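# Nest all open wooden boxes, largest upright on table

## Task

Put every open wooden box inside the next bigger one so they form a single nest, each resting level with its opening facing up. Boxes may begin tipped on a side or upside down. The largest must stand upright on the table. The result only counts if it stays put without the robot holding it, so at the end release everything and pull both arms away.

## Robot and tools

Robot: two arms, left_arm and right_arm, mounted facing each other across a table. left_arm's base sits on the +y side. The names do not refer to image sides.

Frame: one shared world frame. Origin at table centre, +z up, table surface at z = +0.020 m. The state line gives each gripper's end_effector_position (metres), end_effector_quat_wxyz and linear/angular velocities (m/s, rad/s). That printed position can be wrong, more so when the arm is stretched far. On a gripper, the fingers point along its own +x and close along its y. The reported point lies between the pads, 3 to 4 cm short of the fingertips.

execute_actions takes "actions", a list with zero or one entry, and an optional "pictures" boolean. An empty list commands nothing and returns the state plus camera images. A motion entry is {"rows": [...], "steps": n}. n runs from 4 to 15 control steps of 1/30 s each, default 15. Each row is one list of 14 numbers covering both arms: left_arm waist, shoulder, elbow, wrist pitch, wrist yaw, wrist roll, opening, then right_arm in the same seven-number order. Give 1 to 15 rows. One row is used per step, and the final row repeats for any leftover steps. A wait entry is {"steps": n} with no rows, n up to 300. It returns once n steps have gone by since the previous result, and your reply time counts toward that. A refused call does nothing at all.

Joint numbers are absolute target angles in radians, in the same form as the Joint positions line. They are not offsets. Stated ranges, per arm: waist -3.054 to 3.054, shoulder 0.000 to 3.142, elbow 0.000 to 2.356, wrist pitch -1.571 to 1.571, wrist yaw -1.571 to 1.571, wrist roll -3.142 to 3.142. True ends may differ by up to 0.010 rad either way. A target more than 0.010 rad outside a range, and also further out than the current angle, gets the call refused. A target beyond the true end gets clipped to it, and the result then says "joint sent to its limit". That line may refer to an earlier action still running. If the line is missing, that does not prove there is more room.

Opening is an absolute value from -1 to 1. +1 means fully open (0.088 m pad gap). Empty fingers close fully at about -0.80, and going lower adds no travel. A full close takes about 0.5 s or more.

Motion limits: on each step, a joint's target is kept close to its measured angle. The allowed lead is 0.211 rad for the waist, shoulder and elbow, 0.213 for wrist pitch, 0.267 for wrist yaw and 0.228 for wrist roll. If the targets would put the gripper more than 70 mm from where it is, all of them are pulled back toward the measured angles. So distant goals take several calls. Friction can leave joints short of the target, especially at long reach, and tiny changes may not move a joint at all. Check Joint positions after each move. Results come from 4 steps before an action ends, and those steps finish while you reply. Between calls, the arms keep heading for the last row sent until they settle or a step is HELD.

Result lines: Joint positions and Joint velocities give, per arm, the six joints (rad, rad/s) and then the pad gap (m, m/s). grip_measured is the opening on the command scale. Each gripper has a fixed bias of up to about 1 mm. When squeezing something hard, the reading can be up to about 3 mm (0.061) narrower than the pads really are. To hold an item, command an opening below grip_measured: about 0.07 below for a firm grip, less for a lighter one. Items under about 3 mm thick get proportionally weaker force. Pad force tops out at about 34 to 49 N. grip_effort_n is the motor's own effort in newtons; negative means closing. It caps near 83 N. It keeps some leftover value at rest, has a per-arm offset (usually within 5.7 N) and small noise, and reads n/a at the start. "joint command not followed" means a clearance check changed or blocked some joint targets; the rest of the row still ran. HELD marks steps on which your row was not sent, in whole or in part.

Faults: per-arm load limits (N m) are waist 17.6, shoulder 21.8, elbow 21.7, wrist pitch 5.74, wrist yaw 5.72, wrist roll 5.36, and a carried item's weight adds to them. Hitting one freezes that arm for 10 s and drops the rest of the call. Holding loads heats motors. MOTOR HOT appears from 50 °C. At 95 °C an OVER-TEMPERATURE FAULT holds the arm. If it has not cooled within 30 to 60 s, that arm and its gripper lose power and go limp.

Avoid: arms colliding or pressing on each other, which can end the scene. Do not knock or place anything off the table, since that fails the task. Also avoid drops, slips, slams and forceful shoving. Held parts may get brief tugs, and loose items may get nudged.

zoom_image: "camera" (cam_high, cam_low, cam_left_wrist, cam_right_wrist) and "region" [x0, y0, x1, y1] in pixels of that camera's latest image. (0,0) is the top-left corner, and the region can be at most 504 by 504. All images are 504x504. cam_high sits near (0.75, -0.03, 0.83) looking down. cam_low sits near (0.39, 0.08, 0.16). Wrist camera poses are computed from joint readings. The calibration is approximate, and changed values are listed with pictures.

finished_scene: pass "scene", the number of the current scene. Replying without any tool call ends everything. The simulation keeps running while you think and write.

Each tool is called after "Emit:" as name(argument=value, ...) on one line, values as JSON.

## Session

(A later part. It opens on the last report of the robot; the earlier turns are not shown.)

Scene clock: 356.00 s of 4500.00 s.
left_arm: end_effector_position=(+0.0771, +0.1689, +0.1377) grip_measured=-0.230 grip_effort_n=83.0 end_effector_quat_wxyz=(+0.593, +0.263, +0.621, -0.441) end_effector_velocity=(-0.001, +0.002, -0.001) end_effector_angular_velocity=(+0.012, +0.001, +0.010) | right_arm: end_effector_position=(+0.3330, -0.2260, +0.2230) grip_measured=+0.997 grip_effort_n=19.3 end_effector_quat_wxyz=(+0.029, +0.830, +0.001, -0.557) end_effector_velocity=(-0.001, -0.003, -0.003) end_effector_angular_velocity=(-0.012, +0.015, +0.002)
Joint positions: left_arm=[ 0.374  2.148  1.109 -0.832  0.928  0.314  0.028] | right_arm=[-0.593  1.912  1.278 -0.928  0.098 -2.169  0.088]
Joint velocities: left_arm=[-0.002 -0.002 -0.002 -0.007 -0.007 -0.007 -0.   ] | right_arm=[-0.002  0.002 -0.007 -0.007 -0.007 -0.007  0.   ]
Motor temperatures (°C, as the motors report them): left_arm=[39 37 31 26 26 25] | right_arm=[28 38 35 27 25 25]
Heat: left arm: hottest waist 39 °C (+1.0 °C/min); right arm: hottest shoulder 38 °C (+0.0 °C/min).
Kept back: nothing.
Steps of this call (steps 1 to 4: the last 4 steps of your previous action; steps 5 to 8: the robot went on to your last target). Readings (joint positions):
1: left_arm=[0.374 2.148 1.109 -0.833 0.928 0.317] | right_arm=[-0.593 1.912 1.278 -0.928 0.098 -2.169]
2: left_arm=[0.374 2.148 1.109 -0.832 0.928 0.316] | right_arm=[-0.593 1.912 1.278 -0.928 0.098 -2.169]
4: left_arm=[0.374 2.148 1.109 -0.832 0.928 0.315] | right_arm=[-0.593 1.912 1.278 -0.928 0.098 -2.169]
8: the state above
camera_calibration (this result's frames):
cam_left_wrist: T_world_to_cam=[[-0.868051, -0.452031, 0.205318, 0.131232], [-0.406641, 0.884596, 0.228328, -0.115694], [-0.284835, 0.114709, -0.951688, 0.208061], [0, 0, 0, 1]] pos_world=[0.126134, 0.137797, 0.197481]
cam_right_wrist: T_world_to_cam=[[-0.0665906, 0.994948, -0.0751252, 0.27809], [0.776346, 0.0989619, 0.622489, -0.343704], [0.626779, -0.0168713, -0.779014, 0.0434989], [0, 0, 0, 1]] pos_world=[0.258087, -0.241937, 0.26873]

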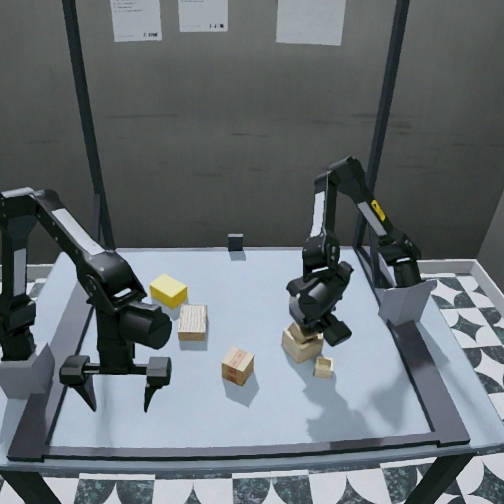

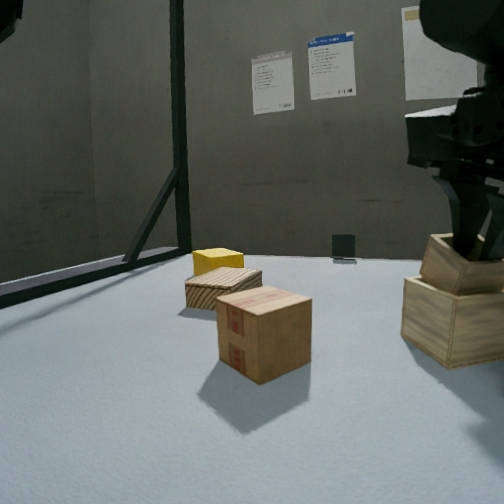

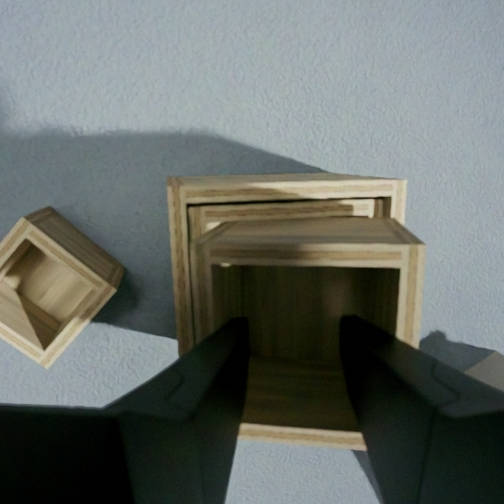

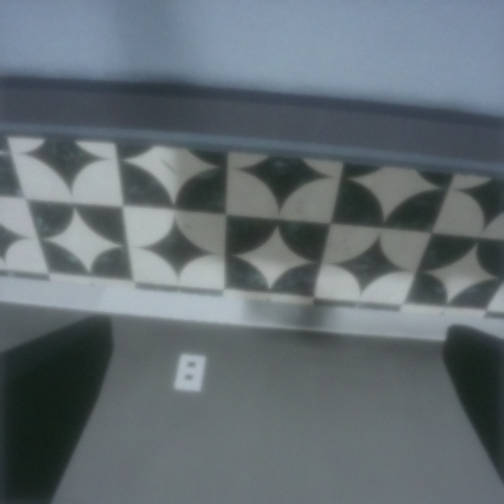

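Emit:
execute_actions(actions=[{"rows":[[0.402,2.165,1.122,-0.83,0.93,0.335,-0.1,-0.593,1.912,1.278,-0.928,0.098,-2.169,1]],"steps":15}])

Emit:
execute_actions(actions=[{"steps":8}], pictures=true)

Scene clock: 364.17 s of 4500.00 s.
left_arm: end_effector_position=(+0.0828, +0.1708, +0.1412) grip_measured=-0.230 grip_effort_n=83.0 end_effector_quat_wxyz=(+0.597, +0.259, +0.616, -0.444) end_effector_velocity=(-0.001, +0.006, -0.004) end_effector_angular_velocity=(+0.035, +0.007, +0.025) | right_arm: end_effector_position=(+0.3330, -0.2260, +0.2230) grip_measured=+0.997 grip_effort_n=18.8 end_effector_quat_wxyz=(+0.029, +0.830, +0.001, -0.557) end_effector_velocity=(-0.003, -0.000, +0.000) end_effector_angular_velocity=(+0.001, +0.021, +0.021)
Joint positions: left_arm=[ 0.395  2.155  1.112 -0.832  0.928  0.33   0.028] | right_arm=[-0.593  1.912  1.278 -0.928  0.098 -2.169  0.088]
Joint velocities: left_arm=[-0.002  0.007 -0.002 -0.022 -0.022 -0.007 -0.   ] | right_arm=[-0.002 -0.007 -0.002 -0.007 -0.022 -0.022 -0.   ]
Motor temperatures (°C, as the motors report them): left_arm=[39 36 30 26 26 25] | right_arm=[28 38 35 27 25 25]
Heat: left arm: hottest waist 39 °C (+0.0 °C/min); right arm: hottest shoulder 38 °C (+0.0 °C/min).
Steps of this call (steps 1 to 15: the robot went on to your last target; steps 16 to 90: nothing new was sent; then 4.80 s passed at rest; steps 91 to 101: the first 11 steps of this action). Readings (joint positions):
91: left_arm=[0.374 2.148 1.109 -0.832 0.928 0.313] | right_arm=[-0.593 1.912 1.278 -0.928 0.098 -2.169]
92: left_arm=[0.377 2.148 1.109 -0.832 0.928 0.316] | right_arm=[-0.593 1.912 1.278 -0.928 0.098 -2.169]
94: left_arm=[0.386 2.149 1.110 -0.832 0.928 0.322] | right_arm=[-0.593 1.912 1.278 -0.928 0.098 -2.169]
98: left_arm=[0.395 2.153 1.111 -0.832 0.928 0.329] | right_arm=[-0.593 1.912 1.278 -0.928 0.098 -2.169]
101: the state above

Scene clock: 364.43 s of 4500.00 s.
left_arm: end_effector_position=(+0.0829, +0.1708, +0.1411) grip_measured=-0.230 grip_effort_n=83.0 end_effector_quat_wxyz=(+0.597, +0.260, +0.616, -0.444) end_effector_velocity=(-0.001, +0.002, -0.002) end_effector_angular_velocity=(+0.014, +0.005, +0.013) | right_arm: end_effector_position=(+0.3330, -0.2260, +0.2230) grip_measured=+0.997 grip_effort_n=19.3 end_effector_quat_wxyz=(+0.029, +0.830, +0.001, -0.557) end_effector_velocity=(+0.001, -0.007, +0.001) end_effector_angular_velocity=(-0.031, -0.007, -0.005)
Joint positions: left_arm=[ 0.395  2.156  1.112 -0.832  0.928  0.332  0.028] | right_arm=[-0.593  1.912  1.278 -0.928  0.098 -2.169  0.088]
Joint velocities: left_arm=[-0.002  0.002 -0.002 -0.007 -0.007 -0.007 -0.   ] | right_arm=[-0.002 -0.002 -0.002 -0.022  0.022 -0.007  0.   ]
Motor temperatures (°C, as the motors report them): left_arm=[39 36 30 26 26 25] | right_arm=[28 38 35 27 25 25]
Heat: left arm: hottest waist 39 °C (+0.0 °C/min); right arm: hottest shoulder 38 °C (+0.0 °C/min).
Kept back: nothing.
Steps of this call (steps 1 to 4: the last 4 steps of your previous action; steps 5 to 8: the robot went on to your last target). Readings (joint positions):
1: left_arm=[0.395 2.155 1.112 -0.832 0.928 0.331] | right_arm=[-0.593 1.912 1.278 -0.928 0.098 -2.169]
2: left_arm=[0.395 2.155 1.112 -0.832 0.928 0.331] | right_arm=[-0.593 1.912 1.278 -0.928 0.098 -2.169]
4: left_arm=[0.395 2.156 1.112 -0.832 0.928 0.332] | right_arm=[-0.593 1.912 1.278 -0.928 0.098 -2.169]
8: the state above
camera_calibration (this result's frames):
cam_left_wrist: T_world_to_cam=[[-0.868992, -0.449804, 0.206226, 0.136058], [-0.408712, 0.887392, 0.213284, -0.114017], [-0.278939, 0.101055, -0.954977, 0.215049], [0, 0, 0, 1]] pos_world=[0.131619, 0.140646, 0.201626]
cam_right_wrist: T_world_to_cam=[[-0.0665906, 0.994948, -0.0751252, 0.27809], [0.776346, 0.0989619, 0.622489, -0.343704], [0.626779, -0.0168713, -0.779014, 0.0434989], [0, 0, 0, 1]] pos_world=[0.258087, -0.241937, 0.26873]

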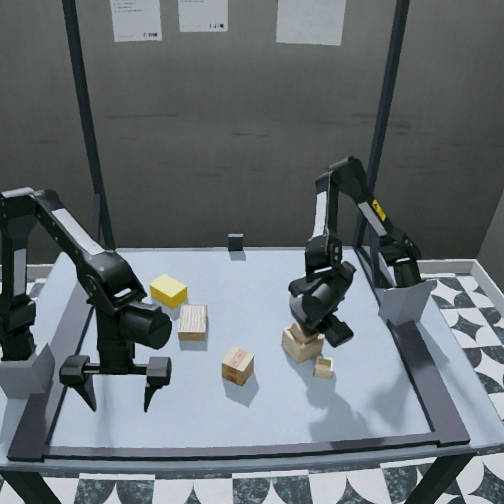

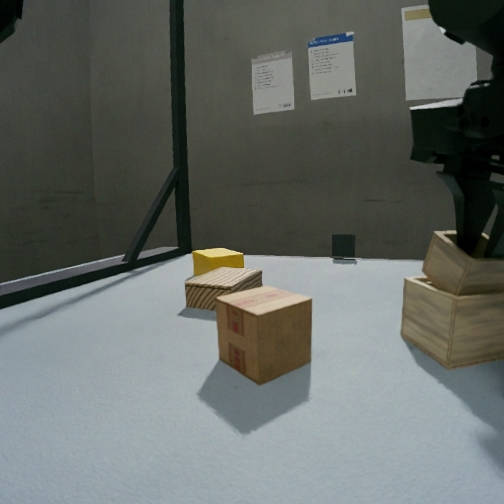

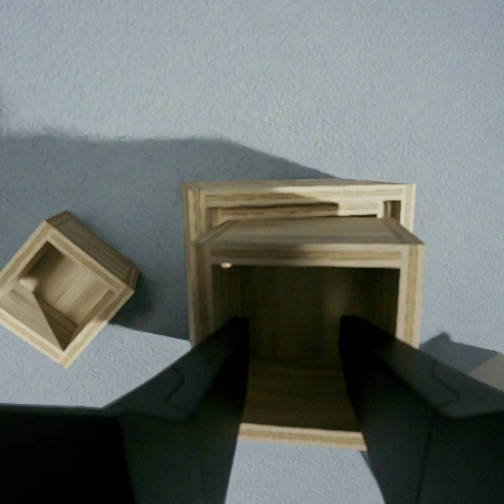

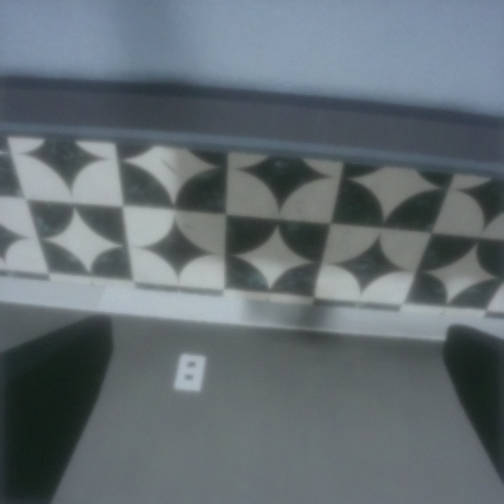

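Emit:
zoom_image(camera="cam_left_wrist", region=[150, 160, 450, 300])

Region (150, 160, 450, 300) of cam_left_wrist's 504x504 image, scaled by 1.680, with more detail than that image has; it fills the top 235 rows of this view, and the rest is white.

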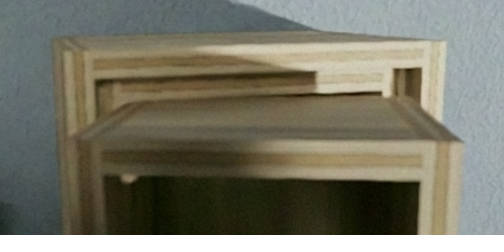

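Emit:
execute_actions(actions=[{"rows":[[0.415,2.162,1.112,-0.826,0.93,0.348,-0.1,-0.593,1.912,1.278,-0.928,0.098,-2.169,1]],"steps":15}])

Emit:
execute_actions(actions=[{"steps":6}], pictures=true)

Emit:
zoom_image(camera="cam_left_wrist", region=[150, 160, 450, 300])

Scene clock: 365.13 s of 4500.00 s.
left_arm: end_effector_position=(+0.0860, +0.1717, +0.1437) grip_measured=-0.230 grip_effort_n=83.0 end_effector_quat_wxyz=(+0.599, +0.259, +0.611, -0.447) end_effector_velocity=(-0.004, +0.003, -0.002) end_effector_angular_velocity=(+0.022, +0.012, +0.015) | right_arm: end_effector_position=(+0.3330, -0.2260, +0.2230) grip_measured=+0.997 grip_effort_n=19.3 end_effector_quat_wxyz=(+0.029, +0.830, +0.001, -0.557) end_effector_velocity=(-0.004, -0.006, +0.001) end_effector_angular_velocity=(-0.020, +0.021, -0.001)
Joint positions: left_arm=[ 0.408  2.156  1.112 -0.83   0.928  0.344  0.028] | right_arm=[-0.593  1.912  1.278 -0.928  0.098 -2.169  0.088]
Joint velocities: left_arm=[-0.007 -0.002 -0.002 -0.022 -0.007 -0.007 -0.   ] | right_arm=[-0.002 -0.007  0.002 -0.037 -0.007 -0.007  0.   ]
Motor temperatures (°C, as the motors report them): left_arm=[39 36 30 26 26 25] | right_arm=[28 38 35 27 25 25]
Heat: left arm: hottest waist 39 °C (+0.0 °C/min); right arm: hottest shoulder 38 °C (+0.0 °C/min).
Steps of this call (steps 1 to 10: the robot went on to your last target; steps 11 to 21: the first 11 steps of this action). Readings (joint positions):
11: left_arm=[0.396 2.156 1.112 -0.832 0.928 0.334] | right_arm=[-0.593 1.912 1.278 -0.928 0.098 -2.169]
12: left_arm=[0.397 2.156 1.112 -0.832 0.928 0.336] | right_arm=[-0.593 1.912 1.278 -0.928 0.098 -2.169]
14: left_arm=[0.402 2.156 1.112 -0.831 0.928 0.340] | right_arm=[-0.593 1.912 1.278 -0.928 0.098 -2.169]
18: left_arm=[0.408 2.156 1.112 -0.830 0.928 0.343] | right_arm=[-0.593 1.912 1.278 -0.928 0.098 -2.169]
21: the state above

Scene clock: 365.33 s of 4500.00 s.
left_arm: end_effector_position=(+0.0860, +0.1717, +0.1437) grip_measured=-0.230 grip_effort_n=83.0 end_effector_quat_wxyz=(+0.599, +0.259, +0.611, -0.448) end_effector_velocity=(+0.000, +0.001, +0.001) end_effector_angular_velocity=(+0.006, -0.002, +0.011) | right_arm: end_effector_position=(+0.3330, -0.2260, +0.2230) grip_measured=+0.997 grip_effort_n=19.3 end_effector_quat_wxyz=(+0.029, +0.830, +0.001, -0.557) end_effector_velocity=(+0.003, -0.001, +0.001) end_effector_angular_velocity=(+0.007, -0.010, -0.013)
Joint positions: left_arm=[ 0.408  2.156  1.112 -0.829  0.928  0.345  0.028] | right_arm=[-0.593  1.912  1.278 -0.928  0.098 -2.169  0.088]
Joint velocities: left_arm=[ 0.002 -0.002  0.002 -0.007 -0.007 -0.007 -0.   ] | right_arm=[-0.007 -0.002 -0.002  0.007  0.007  0.007 -0.   ]
Motor temperatures (°C, as the motors report them): left_arm=[39 36 30 26 26 25] | right_arm=[28 38 35 27 25 25]
Heat: left arm: hottest waist 39 °C (+0.0 °C/min); right arm: hottest shoulder 38 °C (+0.0 °C/min).
Kept back: nothing.
Steps of this call (steps 1 to 4: the last 4 steps of your previous action; steps 5 to 6: the robot went on to your last target). Readings (joint positions):
1: left_arm=[0.408 2.156 1.112 -0.830 0.928 0.344] | right_arm=[-0.593 1.912 1.278 -0.928 0.098 -2.169]
2: left_arm=[0.408 2.156 1.112 -0.829 0.928 0.344] | right_arm=[-0.593 1.912 1.278 -0.928 0.098 -2.169]
4: left_arm=[0.408 2.156 1.112 -0.829 0.928 0.345] | right_arm=[-0.593 1.912 1.278 -0.928 0.098 -2.169]
6: the state above
camera_calibration (this result's frames):
cam_left_wrist: T_world_to_cam=[[-0.872325, -0.443896, 0.204953, 0.138082], [-0.406435, 0.891367, 0.200687, -0.113142], [-0.271773, 0.0917645, -0.957976, 0.219721], [0, 0, 0, 1]] pos_world=[0.134182, 0.141983, 0.204893]
cam_right_wrist: T_world_to_cam=[[-0.0665906, 0.994948, -0.0751252, 0.27809], [0.776346, 0.0989619, 0.622489, -0.343704], [0.626779, -0.0168713, -0.779014, 0.0434989], [0, 0, 0, 1]] pos_world=[0.258087, -0.241937, 0.26873]

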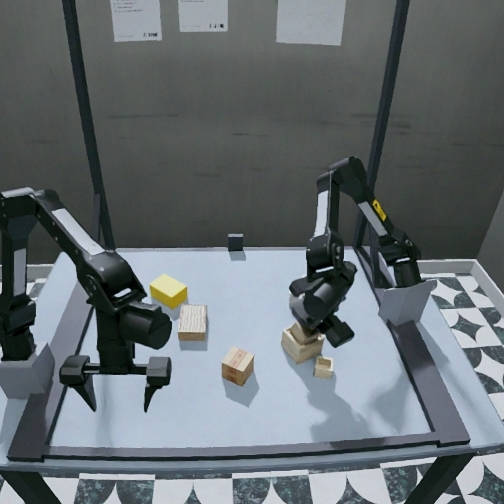

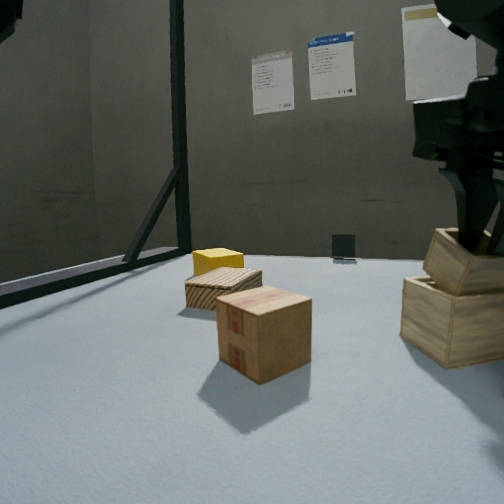

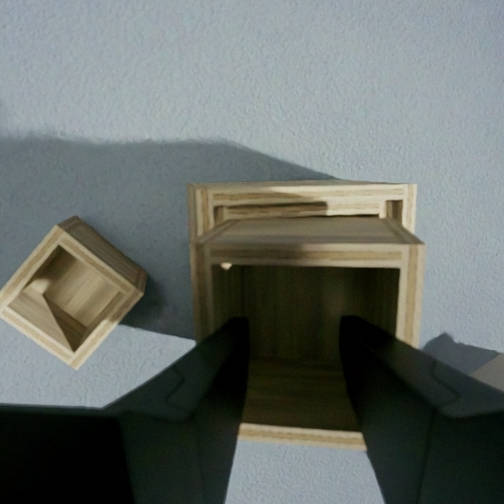

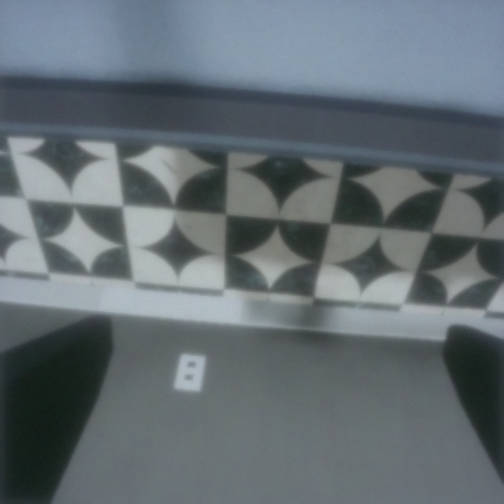

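Region (150, 160, 450, 300) of cam_left_wrist's 504x504 image, scaled by 1.680, with more detail than that image has; it fills the top 235 rows of this view, and the rest is white.

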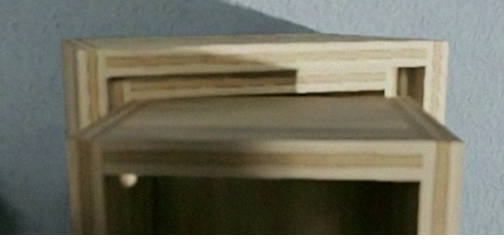

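Emit:
execute_actions(actions=[{"rows":[[0.400,2.18,1.12,-0.812,0.93,0.337,-0.1,-0.593,1.912,1.278,-0.928,0.098,-2.169,1],[0.395,2.19,1.124,-0.805,0.93,0.332,-0.1,-0.593,1.912,1.278,-0.928,0.098,-2.169,1],[0.39,2.197,1.126,-0.80,0.93,0.328,-0.1,-0.593,1.912,1.278,-0.928,0.098,-2.169,1],[0.385,2.203,1.128,-0.795,0.93,0.324,-0.1,-0.593,1.912,1.278,-0.928,0.098,-2.169,1]],"steps":15}])

Emit:
execute_actions(actions=[{"steps":6}], pictures=true)

Emit:
zoom_image(camera="cam_left_wrist", region=[150, 160, 450, 300])

Scene clock: 366.00 s of 4500.00 s.
left_arm: end_effector_position=(+0.0884, +0.1699, +0.1321) grip_measured=-0.230 grip_effort_n=83.0 end_effector_quat_wxyz=(+0.594, +0.263, +0.616, -0.445) end_effector_velocity=(+0.004, -0.003, -0.005) end_effector_angular_velocity=(+0.008, -0.008, +0.002) | right_arm: end_effector_position=(+0.3330, -0.2260, +0.2230) grip_measured=+0.997 grip_effort_n=18.8 end_effector_quat_wxyz=(+0.029, +0.830, +0.001, -0.557) end_effector_velocity=(-0.001, -0.002, -0.002) end_effector_angular_velocity=(-0.012, -0.000, -0.009)
Joint positions: left_arm=[ 0.385  2.19   1.119 -0.8    0.93   0.329  0.028] | right_arm=[-0.593  1.912  1.278 -0.928  0.098 -2.169  0.088]
Joint velocities: left_arm=[-0.012  0.017  0.012  0.022 -0.007 -0.022 -0.   ] | right_arm=[ 0.002  0.002 -0.002 -0.007  0.007  0.007 -0.   ]
Motor temperatures (°C, as the motors report them): left_arm=[39 36 30 26 26 25] | right_arm=[28 38 35 27 25 25]
Heat: left arm: hottest waist 39 °C (+0.0 °C/min); right arm: hottest shoulder 38 °C (+0.0 °C/min).
Steps of this call (steps 1 to 9: the robot went on to your last target; steps 10 to 20: the first 11 steps of this action). Readings (joint positions):
10: left_arm=[0.408 2.157 1.112 -0.829 0.928 0.345] | right_arm=[-0.593 1.912 1.278 -0.928 0.098 -2.169]
11: left_arm=[0.407 2.159 1.112 -0.825 0.928 0.345] | right_arm=[-0.593 1.912 1.278 -0.928 0.098 -2.169]
13: left_arm=[0.403 2.169 1.115 -0.815 0.930 0.340] | right_arm=[-0.593 1.912 1.278 -0.928 0.098 -2.169]
17: left_arm=[0.389 2.186 1.118 -0.803 0.930 0.331] | right_arm=[-0.593 1.912 1.278 -0.928 0.098 -2.169]
20: the state above

Scene clock: 366.20 s of 4500.00 s.
left_arm: end_effector_position=(+0.0890, +0.1696, +0.1319) grip_measured=-0.230 grip_effort_n=83.0 end_effector_quat_wxyz=(+0.594, +0.262, +0.616, -0.445) end_effector_velocity=(-0.001, +0.006, -0.004) end_effector_angular_velocity=(+0.035, +0.006, +0.025) | right_arm: end_effector_position=(+0.3330, -0.2260, +0.2230) grip_measured=+0.997 grip_effort_n=18.8 end_effector_quat_wxyz=(+0.029, +0.830, +0.001, -0.557) end_effector_velocity=(-0.004, -0.005, -0.001) end_effector_angular_velocity=(-0.008, +0.031, -0.002)
Joint positions: left_arm=[ 0.385  2.192  1.12  -0.798  0.93   0.327  0.028] | right_arm=[-0.593  1.912  1.278 -0.928  0.098 -2.169  0.088]
Joint velocities: left_arm=[-0.002  0.007 -0.002 -0.022 -0.022 -0.007 -0.   ] | right_arm=[-0.007 -0.007 -0.007 -0.022 -0.022 -0.007 -0.   ]
Motor temperatures (°C, as the motors report them): left_arm=[39 36 30 26 26 25] | right_arm=[28 38 35 27 25 25]
Heat: left arm: hottest waist 39 °C (+0.0 °C/min); right arm: hottest shoulder 38 °C (+0.0 °C/min).
Kept back: nothing.
Steps of this call (steps 1 to 4: the last 4 steps of your previous action; steps 5 to 6: the robot went on to your last target). Readings (joint positions):
1: left_arm=[0.385 2.190 1.119 -0.800 0.930 0.329] | right_arm=[-0.593 1.912 1.278 -0.928 0.098 -2.169]
2: left_arm=[0.385 2.191 1.120 -0.800 0.930 0.328] | right_arm=[-0.593 1.912 1.278 -0.928 0.098 -2.169]
4: left_arm=[0.385 2.191 1.120 -0.799 0.930 0.328] | right_arm=[-0.593 1.912 1.278 -0.928 0.098 -2.169]
6: the state above
camera_calibration (this result's frames):
cam_left_wrist: T_world_to_cam=[[-0.871591, -0.444748, 0.206224, 0.14208], [-0.402445, 0.889338, 0.217061, -0.109905], [-0.27994, 0.106194, -0.954126, 0.207162], [0, 0, 0, 1]] pos_world=[0.137598, 0.138933, 0.192214]
cam_right_wrist: T_world_to_cam=[[-0.0665906, 0.994948, -0.0751252, 0.27809], [0.776346, 0.0989619, 0.622489, -0.343704], [0.626779, -0.0168713, -0.779014, 0.0434989], [0, 0, 0, 1]] pos_world=[0.258087, -0.241937, 0.26873]

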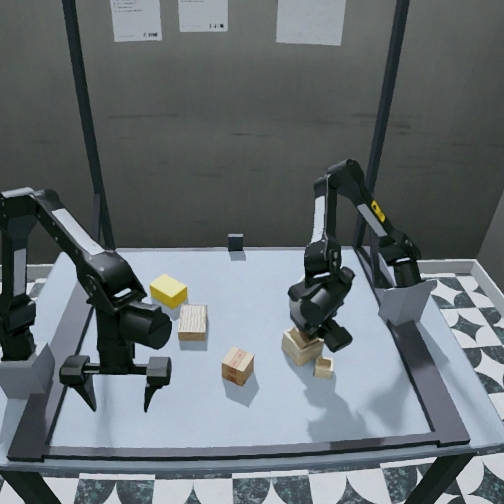

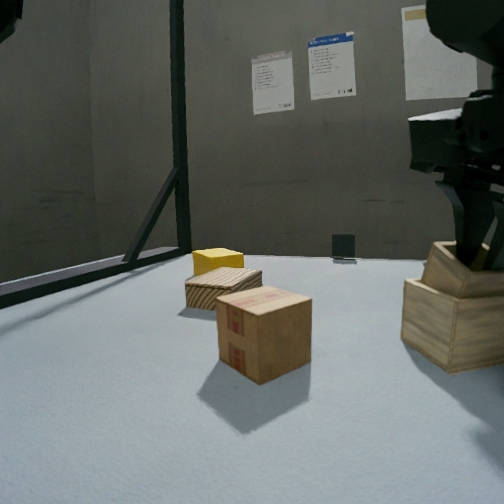

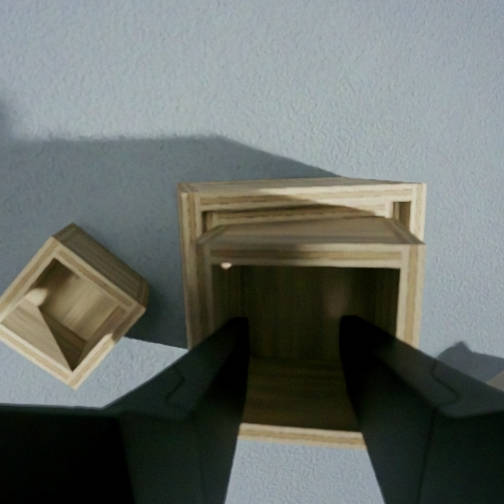

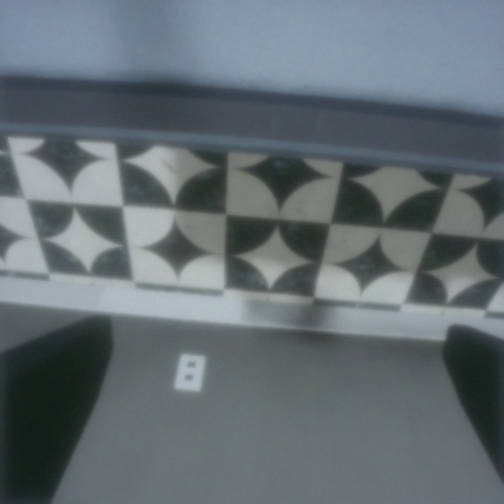

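Region (150, 160, 450, 300) of cam_left_wrist's 504x504 image, scaled by 1.680, with more detail than that image has; it fills the top 235 rows of this view, and the rest is white.

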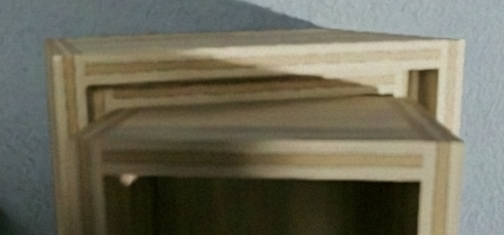

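Emit:
execute_actions(actions=[])

Scene clock: 366.70 s of 4500.00 s.
left_arm: end_effector_position=(+0.0890, +0.1695, +0.1318) grip_measured=-0.230 grip_effort_n=83.0 end_effector_quat_wxyz=(+0.594, +0.262, +0.616, -0.445) end_effector_velocity=(-0.000, -0.003, +0.001) end_effector_angular_velocity=(-0.009, -0.000, -0.002) | right_arm: end_effector_position=(+0.3330, -0.2260, +0.2230) grip_measured=+0.997 grip_effort_n=19.8 end_effector_quat_wxyz=(+0.029, +0.830, +0.001, -0.557) end_effector_velocity=(-0.001, -0.006, -0.002) end_effector_angular_velocity=(-0.024, +0.021, +0.008)
Joint positions: left_arm=[ 0.384  2.192  1.12  -0.798  0.93   0.327  0.028] | right_arm=[-0.593  1.912  1.278 -0.928  0.098 -2.169  0.088]
Joint velocities: left_arm=[-0.002 -0.002  0.002  0.007  0.007 -0.007 -0.   ] | right_arm=[-0.007  0.002 -0.002 -0.022 -0.007 -0.022 -0.   ]
Motor temperatures (°C, as the motors report them): left_arm=[39 36 30 26 26 25] | right_arm=[28 38 35 27 25 25]
Heat: left arm: hottest waist 39 °C (+0.0 °C/min); right arm: hottest shoulder 38 °C (+0.0 °C/min).
Kept back: nothing.
Steps of this call (steps 1 to 15: the robot went on to your last target). Readings (joint positions):
1: left_arm=[0.384 2.192 1.120 -0.798 0.930 0.327] | right_arm=[-0.593 1.912 1.278 -0.928 0.098 -2.169]
2: left_arm=[0.384 2.192 1.120 -0.798 0.930 0.327] | right_arm=[-0.593 1.912 1.278 -0.928 0.098 -2.169]
4: left_arm=[0.384 2.192 1.120 -0.798 0.930 0.327] | right_arm=[-0.593 1.912 1.278 -0.928 0.098 -2.169]
8: left_arm=[0.384 2.192 1.120 -0.798 0.930 0.327] | right_arm=[-0.593 1.912 1.278 -0.928 0.098 -2.169]
15: the state above
All arms were judged still, so your last target was given up. Only a new action makes them travel on or press farther. Fingers that are still opening or closing keep moving.
camera_calibration (this result's frames):
cam_left_wrist: T_world_to_cam=[[-0.871671, -0.444637, 0.206127, 0.142087], [-0.402323, 0.889377, 0.217129, -0.109783], [-0.279869, 0.106335, -0.954131, 0.207059], [0, 0, 0, 1]] pos_world=[0.137634, 0.138798, 0.19211]
cam_right_wrist: T_world_to_cam=[[-0.0665906, 0.994948, -0.0751252, 0.27809], [0.776346, 0.0989619, 0.622489, -0.343704], [0.626779, -0.0168713, -0.779014, 0.0434989], [0, 0, 0, 1]] pos_world=[0.258087, -0.241937, 0.26873]

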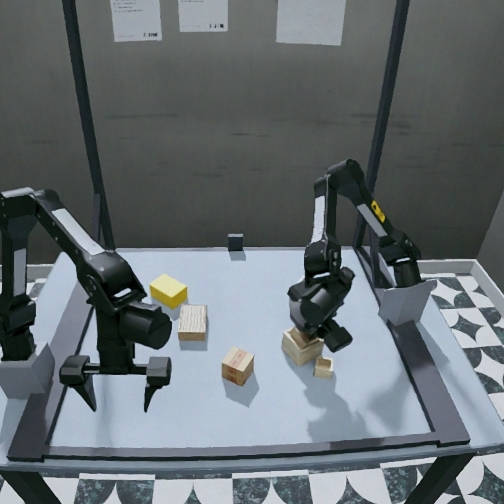

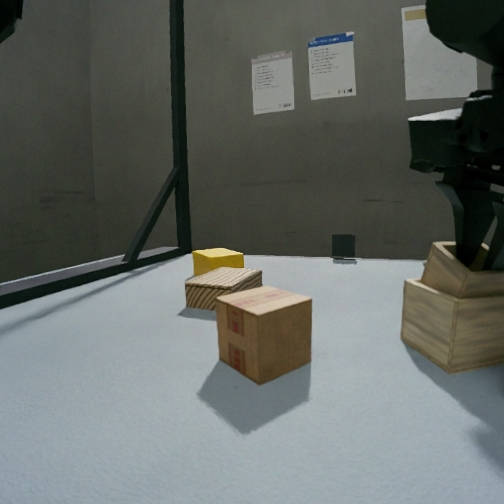

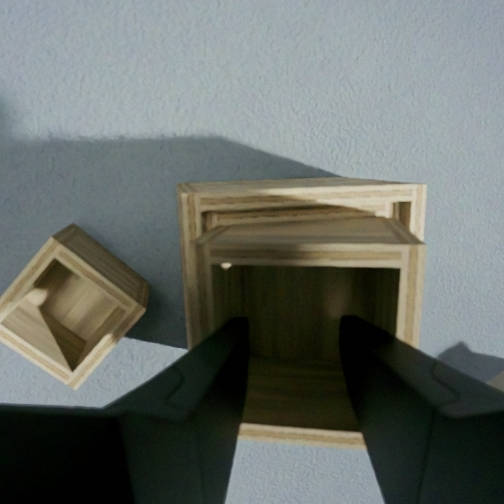

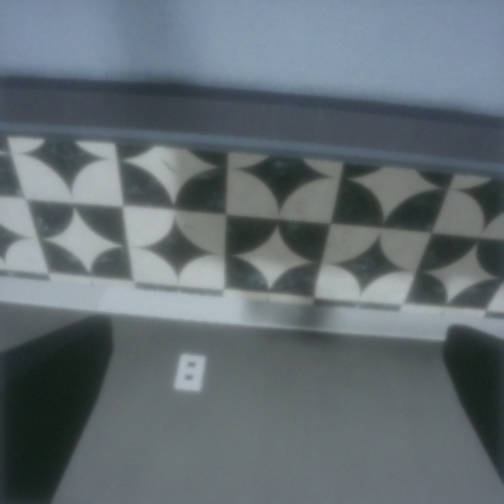

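Emit:
execute_actions(actions=[{"rows":[[0.36,2.24,1.135,-0.76,0.93,0.30,-0.1,-0.593,1.912,1.278,-0.928,0.098,-2.169,1]],"steps":15}], pictures=true)

Scene clock: 367.13 s of 4500.00 s.
left_arm: end_effector_position=(+0.0925, +0.1677, +0.1270) grip_measured=-0.230 grip_effort_n=83.0 end_effector_quat_wxyz=(+0.595, +0.258, +0.619, -0.443) end_effector_velocity=(+0.000, +0.000, -0.001) end_effector_angular_velocity=(+0.004, -0.007, +0.001) | right_arm: end_effector_position=(+0.3330, -0.2260, +0.2230) grip_measured=+0.997 grip_effort_n=19.3 end_effector_quat_wxyz=(+0.029, +0.830, +0.001, -0.557) end_effector_velocity=(-0.002, -0.003, +0.000) end_effector_angular_velocity=(-0.012, +0.015, +0.002)
Joint positions: left_arm=[ 0.379  2.214  1.127 -0.778  0.936  0.308  0.028] | right_arm=[-0.593  1.912  1.278 -0.928  0.098 -2.169  0.088]
Joint velocities: left_arm=[-0.002 -0.002 -0.002  0.007 -0.007 -0.007 -0.   ] | right_arm=[-0.002 -0.002  0.002 -0.022 -0.007 -0.007 -0.   ]
Motor temperatures (°C, as the motors report them): left_arm=[39 36 31 26 26 25] | right_arm=[28 38 35 27 25 25]
Heat: left arm: hottest waist 39 °C (+0.0 °C/min); right arm: hottest shoulder 38 °C (+0.0 °C/min).
Steps of this call (steps 1 to 2: nothing new was sent; steps 3 to 13: the first 11 steps of this action). Readings (joint positions):
3: left_arm=[0.384 2.195 1.121 -0.796 0.930 0.324] | right_arm=[-0.593 1.912 1.278 -0.928 0.098 -2.169]
4: left_arm=[0.381 2.200 1.122 -0.789 0.930 0.319] | right_arm=[-0.593 1.912 1.278 -0.928 0.098 -2.169]
6: left_arm=[0.378 2.210 1.127 -0.780 0.934 0.313] | right_arm=[-0.593 1.912 1.278 -0.928 0.098 -2.169]
10: left_arm=[0.379 2.213 1.127 -0.778 0.936 0.309] | right_arm=[-0.593 1.912 1.278 -0.928 0.098 -2.169]
13: the state above
camera_calibration (this result's frames):
cam_left_wrist: T_world_to_cam=[[-0.865684, -0.453641, 0.211662, 0.145593], [-0.410465, 0.885287, 0.218601, -0.104448], [-0.286548, 0.10236, -0.952582, 0.204738], [0, 0, 0, 1]] pos_world=[0.141833, 0.137556, 0.187046]
cam_right_wrist: T_world_to_cam=[[-0.0665906, 0.994948, -0.0751252, 0.27809], [0.776346, 0.0989619, 0.622489, -0.343704], [0.626779, -0.0168713, -0.779014, 0.0434989], [0, 0, 0, 1]] pos_world=[0.258087, -0.241937, 0.26873]

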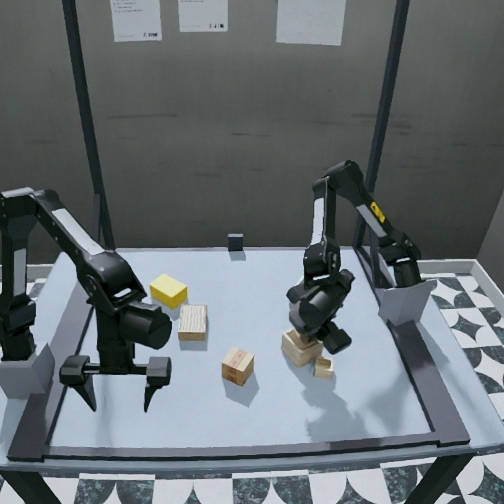

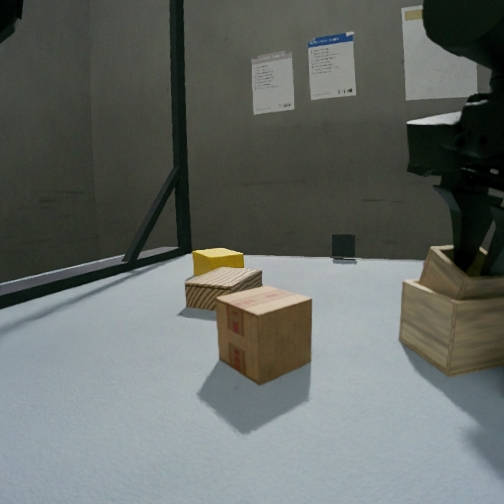

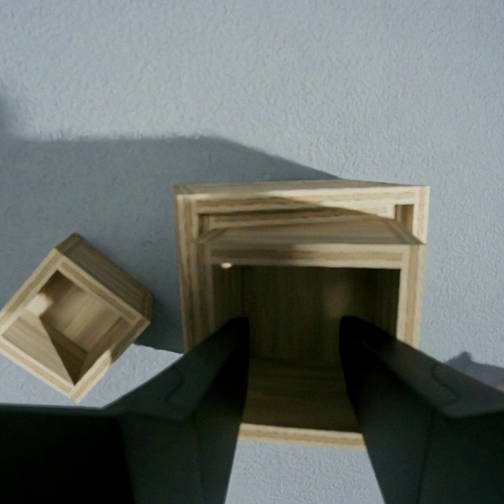

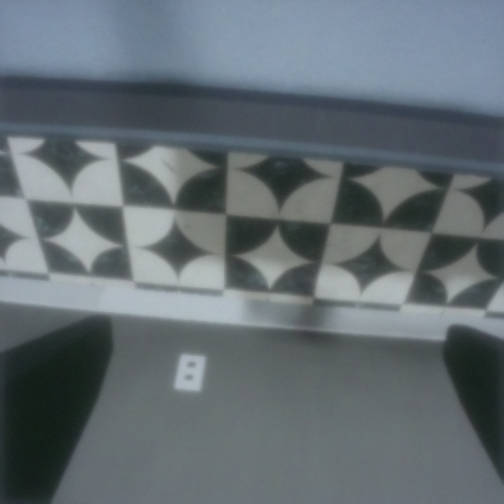

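Emit:
execute_actions(actions=[{"rows":[[0.379,2.214,1.127,-0.778,0.936,0.308,-0.3,-0.593,1.912,1.278,-0.928,0.098,-2.169,1],[0.379,2.214,1.127,-0.778,0.936,0.308,-0.4,-0.593,1.912,1.278,-0.928,0.098,-2.169,1],[0.379,2.214,1.127,-0.778,0.936,0.308,-0.6,-0.593,1.912,1.278,-0.928,0.098,-2.169,1]],"steps":15}], pictures=true)

Scene clock: 367.70 s of 4500.00 s.
left_arm: end_effector_position=(+0.0927, +0.1669, +0.1265) grip_measured=-0.559 grip_effort_n=-18.8 end_effector_quat_wxyz=(+0.595, +0.257, +0.619, -0.443) end_effector_velocity=(-0.007, +0.005, +0.000) end_effector_angular_velocity=(+0.034, +0.028, +0.048) | right_arm: end_effector_position=(+0.3330, -0.2260, +0.2230) grip_measured=+0.997 grip_effort_n=19.3 end_effector_quat_wxyz=(+0.029, +0.830, +0.001, -0.557) end_effector_velocity=(+0.001, -0.001, -0.001) end_effector_angular_velocity=(+0.005, +0.005, +0.002)
Joint positions: left_arm=[ 0.377  2.215  1.129 -0.775  0.937  0.305  0.012] | right_arm=[-0.593  1.912  1.278 -0.928  0.098 -2.169  0.088]
Joint velocities: left_arm=[-0.002 -0.007 -0.002 -0.051 -0.007 -0.022 -0.015] | right_arm=[-0.007 -0.002 -0.007  0.007 -0.007 -0.007  0.   ]
Motor temperatures (°C, as the motors report them): left_arm=[38 36 31 26 26 25] | right_arm=[28 38 35 27 25 25]
Heat: left arm: hottest waist 38 °C (-1.0 °C/min); right arm: hottest shoulder 38 °C (+0.0 °C/min).
Steps of this call (steps 1 to 4: the last 4 steps of your previous action; steps 5 to 6: the robot went on to your last target; steps 7 to 17: the first 11 steps of this action). Readings (joint positions):
7: left_arm=[0.379 2.215 1.129 -0.773 0.938 0.305] | right_arm=[-0.593 1.912 1.278 -0.928 0.098 -2.169]
8: left_arm=[0.380 2.215 1.129 -0.773 0.940 0.305] | right_arm=[-0.593 1.912 1.278 -0.928 0.098 -2.169]
10: left_arm=[0.380 2.215 1.129 -0.773 0.939 0.305] | right_arm=[-0.593 1.912 1.278 -0.928 0.098 -2.169]
14: left_arm=[0.377 2.215 1.129 -0.774 0.937 0.305] | right_arm=[-0.593 1.912 1.278 -0.928 0.098 -2.169]
17: the state above
camera_calibration (this result's frames):
cam_left_wrist: T_world_to_cam=[[-0.865541, -0.453635, 0.212258, 0.145388], [-0.410422, 0.88533, 0.218504, -0.103605], [-0.28704, 0.102009, -0.952472, 0.204486], [0, 0, 0, 1]] pos_world=[0.142013, 0.136818, 0.186545]
cam_right_wrist: T_world_to_cam=[[-0.0665906, 0.994948, -0.0751252, 0.27809], [0.776346, 0.0989619, 0.622489, -0.343704], [0.626779, -0.0168713, -0.779014, 0.0434989], [0, 0, 0, 1]] pos_world=[0.258087, -0.241937, 0.26873]

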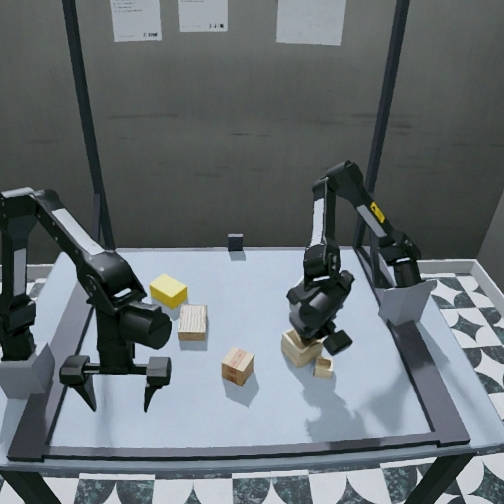

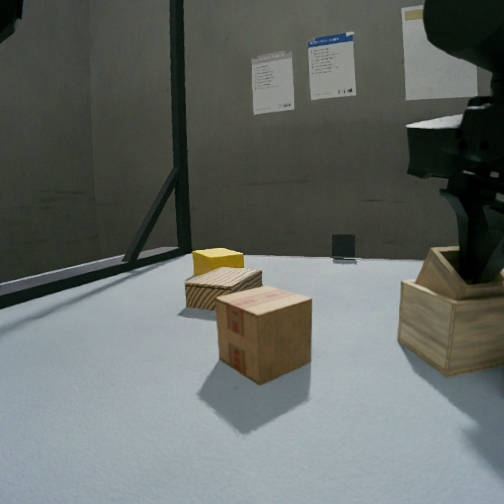

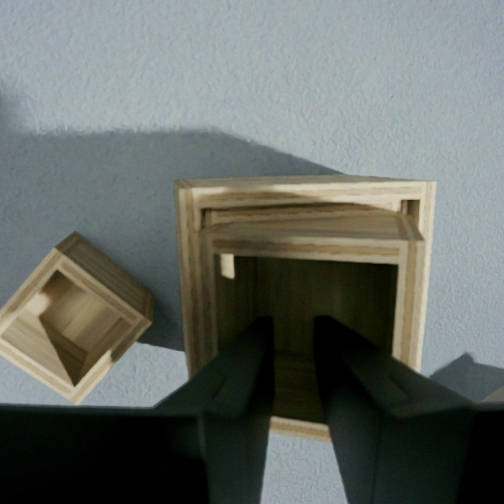

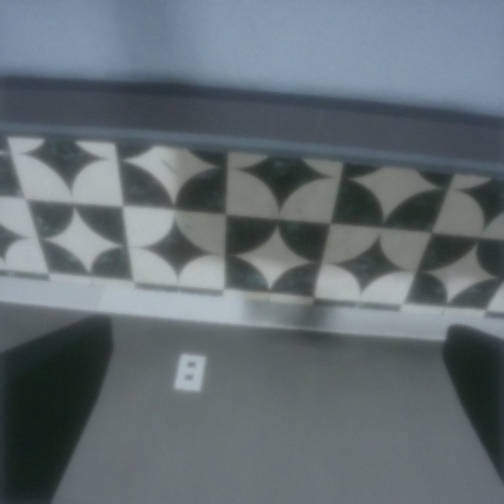

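Emit:
execute_actions(actions=[{"rows":[[0.44,2.06,1.09,-0.89,0.93,0.37,-0.85,-0.593,1.912,1.278,-0.928,0.098,-2.169,1]],"steps":15}])

Emit:
execute_actions(actions=[{"steps":15}], pictures=true)

Scene clock: 368.20 s of 4500.00 s.
left_arm: end_effector_position=(+0.0747, +0.1713, +0.1651) grip_measured=-0.789 grip_effort_n=-83.5 end_effector_quat_wxyz=(+0.607, +0.256, +0.598, -0.457) end_effector_velocity=(-0.015, +0.014, -0.007) end_effector_angular_velocity=(+0.034, +0.080, +0.065) | right_arm: end_effector_position=(+0.3330, -0.2260, +0.2230) grip_measured=+0.997 grip_effort_n=19.3 end_effector_quat_wxyz=(+0.029, +0.830, +0.001, -0.557) end_effector_velocity=(-0.001, -0.002, -0.002) end_effector_angular_velocity=(-0.003, +0.012, -0.011)
Joint positions: left_arm=[ 0.435  2.075  1.099 -0.882  0.934  0.363  0.   ] | right_arm=[-0.593  1.912  1.278 -0.928  0.098 -2.169  0.088]
Joint velocities: left_arm=[-0.002 -0.002 -0.037 -0.066  0.022 -0.007  0.   ] | right_arm=[-0.002  0.002 -0.002 -0.007 -0.007  0.007 -0.   ]
Motor temperatures (°C, as the motors report them): left_arm=[38 36 30 26 26 25] | right_arm=[28 38 35 27 25 25]
Heat: left arm: hottest waist 38 °C (-1.0 °C/min); right arm: hottest shoulder 38 °C (+0.0 °C/min).
Steps of this call (steps 1 to 4: the last 4 steps of your previous action; steps 5 to 15: the first 11 steps of this action). Readings (joint positions):
5: left_arm=[0.378 2.206 1.127 -0.783 0.937 0.312] | right_arm=[-0.593 1.912 1.278 -0.928 0.098 -2.169]
6: left_arm=[0.386 2.190 1.119 -0.810 0.934 0.326] | right_arm=[-0.593 1.912 1.278 -0.928 0.098 -2.169]
8: left_arm=[0.408 2.140 1.102 -0.852 0.934 0.343] | right_arm=[-0.593 1.912 1.278 -0.928 0.098 -2.169]
12: left_arm=[0.434 2.080 1.101 -0.874 0.934 0.359] | right_arm=[-0.593 1.912 1.278 -0.928 0.098 -2.169]
15: the state above

Scene clock: 368.70 s of 4500.00 s.
left_arm: end_effector_position=(+0.0733, +0.1726, +0.1653) grip_measured=-0.789 grip_effort_n=-83.5 end_effector_quat_wxyz=(+0.606, +0.255, +0.600, -0.457) end_effector_velocity=(-0.001, +0.003, -0.003) end_effector_angular_velocity=(+0.011, +0.003, +0.021) | right_arm: end_effector_position=(+0.3330, -0.2260, +0.2230) grip_measured=+0.997 grip_effort_n=19.8 end_effector_quat_wxyz=(+0.029, +0.830, +0.001, -0.557) end_effector_velocity=(+0.000, +0.001, +0.000) end_effector_angular_velocity=(+0.008, +0.003, +0.008)
Joint positions: left_arm=[ 0.435  2.072  1.096 -0.888  0.934  0.367  0.   ] | right_arm=[-0.593  1.912  1.278 -0.928  0.098 -2.169  0.088]
Joint velocities: left_arm=[-0.002 -0.002 -0.012  0.007 -0.007 -0.022 -0.   ] | right_arm=[-0.002 -0.002 -0.002  0.007 -0.007 -0.007 -0.   ]
Motor temperatures (°C, as the motors report them): left_arm=[38 36 30 26 26 25] | right_arm=[28 39 35 27 25 25]
Heat: left arm: hottest waist 38 °C (-1.0 °C/min); right arm: hottest shoulder 39 °C (+1.0 °C/min).
Kept back: nothing.
Steps of this call (steps 1 to 4: the last 4 steps of your previous action; steps 5 to 15: the robot went on to your last target). Readings (joint positions):
1: left_arm=[0.435 2.075 1.097 -0.884 0.934 0.364] | right_arm=[-0.593 1.912 1.278 -0.928 0.098 -2.169]
2: left_arm=[0.435 2.075 1.096 -0.885 0.934 0.365] | right_arm=[-0.593 1.912 1.278 -0.928 0.098 -2.169]
4: left_arm=[0.435 2.075 1.096 -0.886 0.934 0.366] | right_arm=[-0.593 1.912 1.278 -0.928 0.098 -2.169]
8: left_arm=[0.435 2.073 1.096 -0.888 0.934 0.366] | right_arm=[-0.593 1.912 1.278 -0.928 0.098 -2.169]
15: the state above
All arms were judged still, so your last target was given up. Only a new action makes them travel on or press farther. Fingers that are still opening or closing keep moving.
camera_calibration (this result's frames):
cam_left_wrist: T_world_to_cam=[[-0.877627, -0.432738, 0.206175, 0.121223], [-0.40344, 0.899111, 0.169809, -0.119843], [-0.258857, 0.06585, -0.963668, 0.241316], [0, 0, 0, 1]] pos_world=[0.120505, 0.14432, 0.227906]
cam_right_wrist: T_world_to_cam=[[-0.0665906, 0.994948, -0.0751252, 0.27809], [0.776346, 0.0989619, 0.622489, -0.343704], [0.626779, -0.0168713, -0.779014, 0.0434989], [0, 0, 0, 1]] pos_world=[0.258087, -0.241937, 0.26873]

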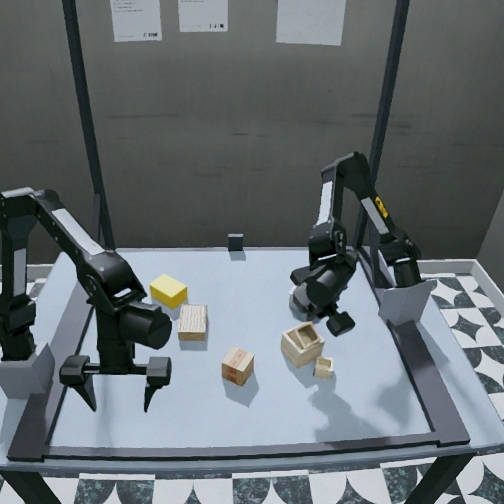

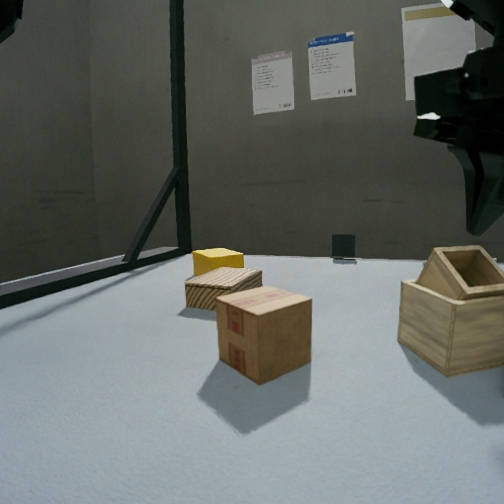

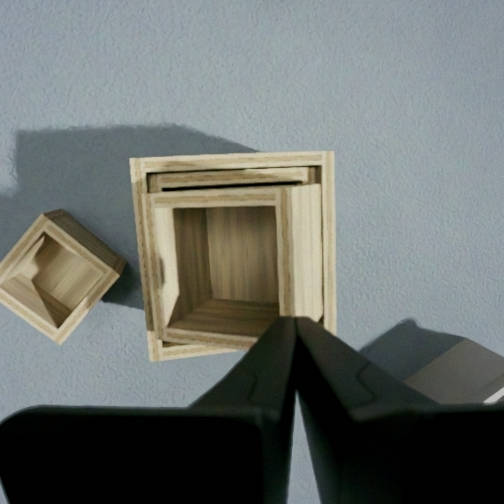

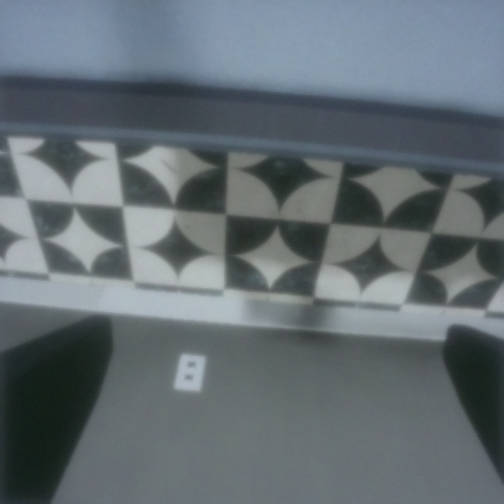

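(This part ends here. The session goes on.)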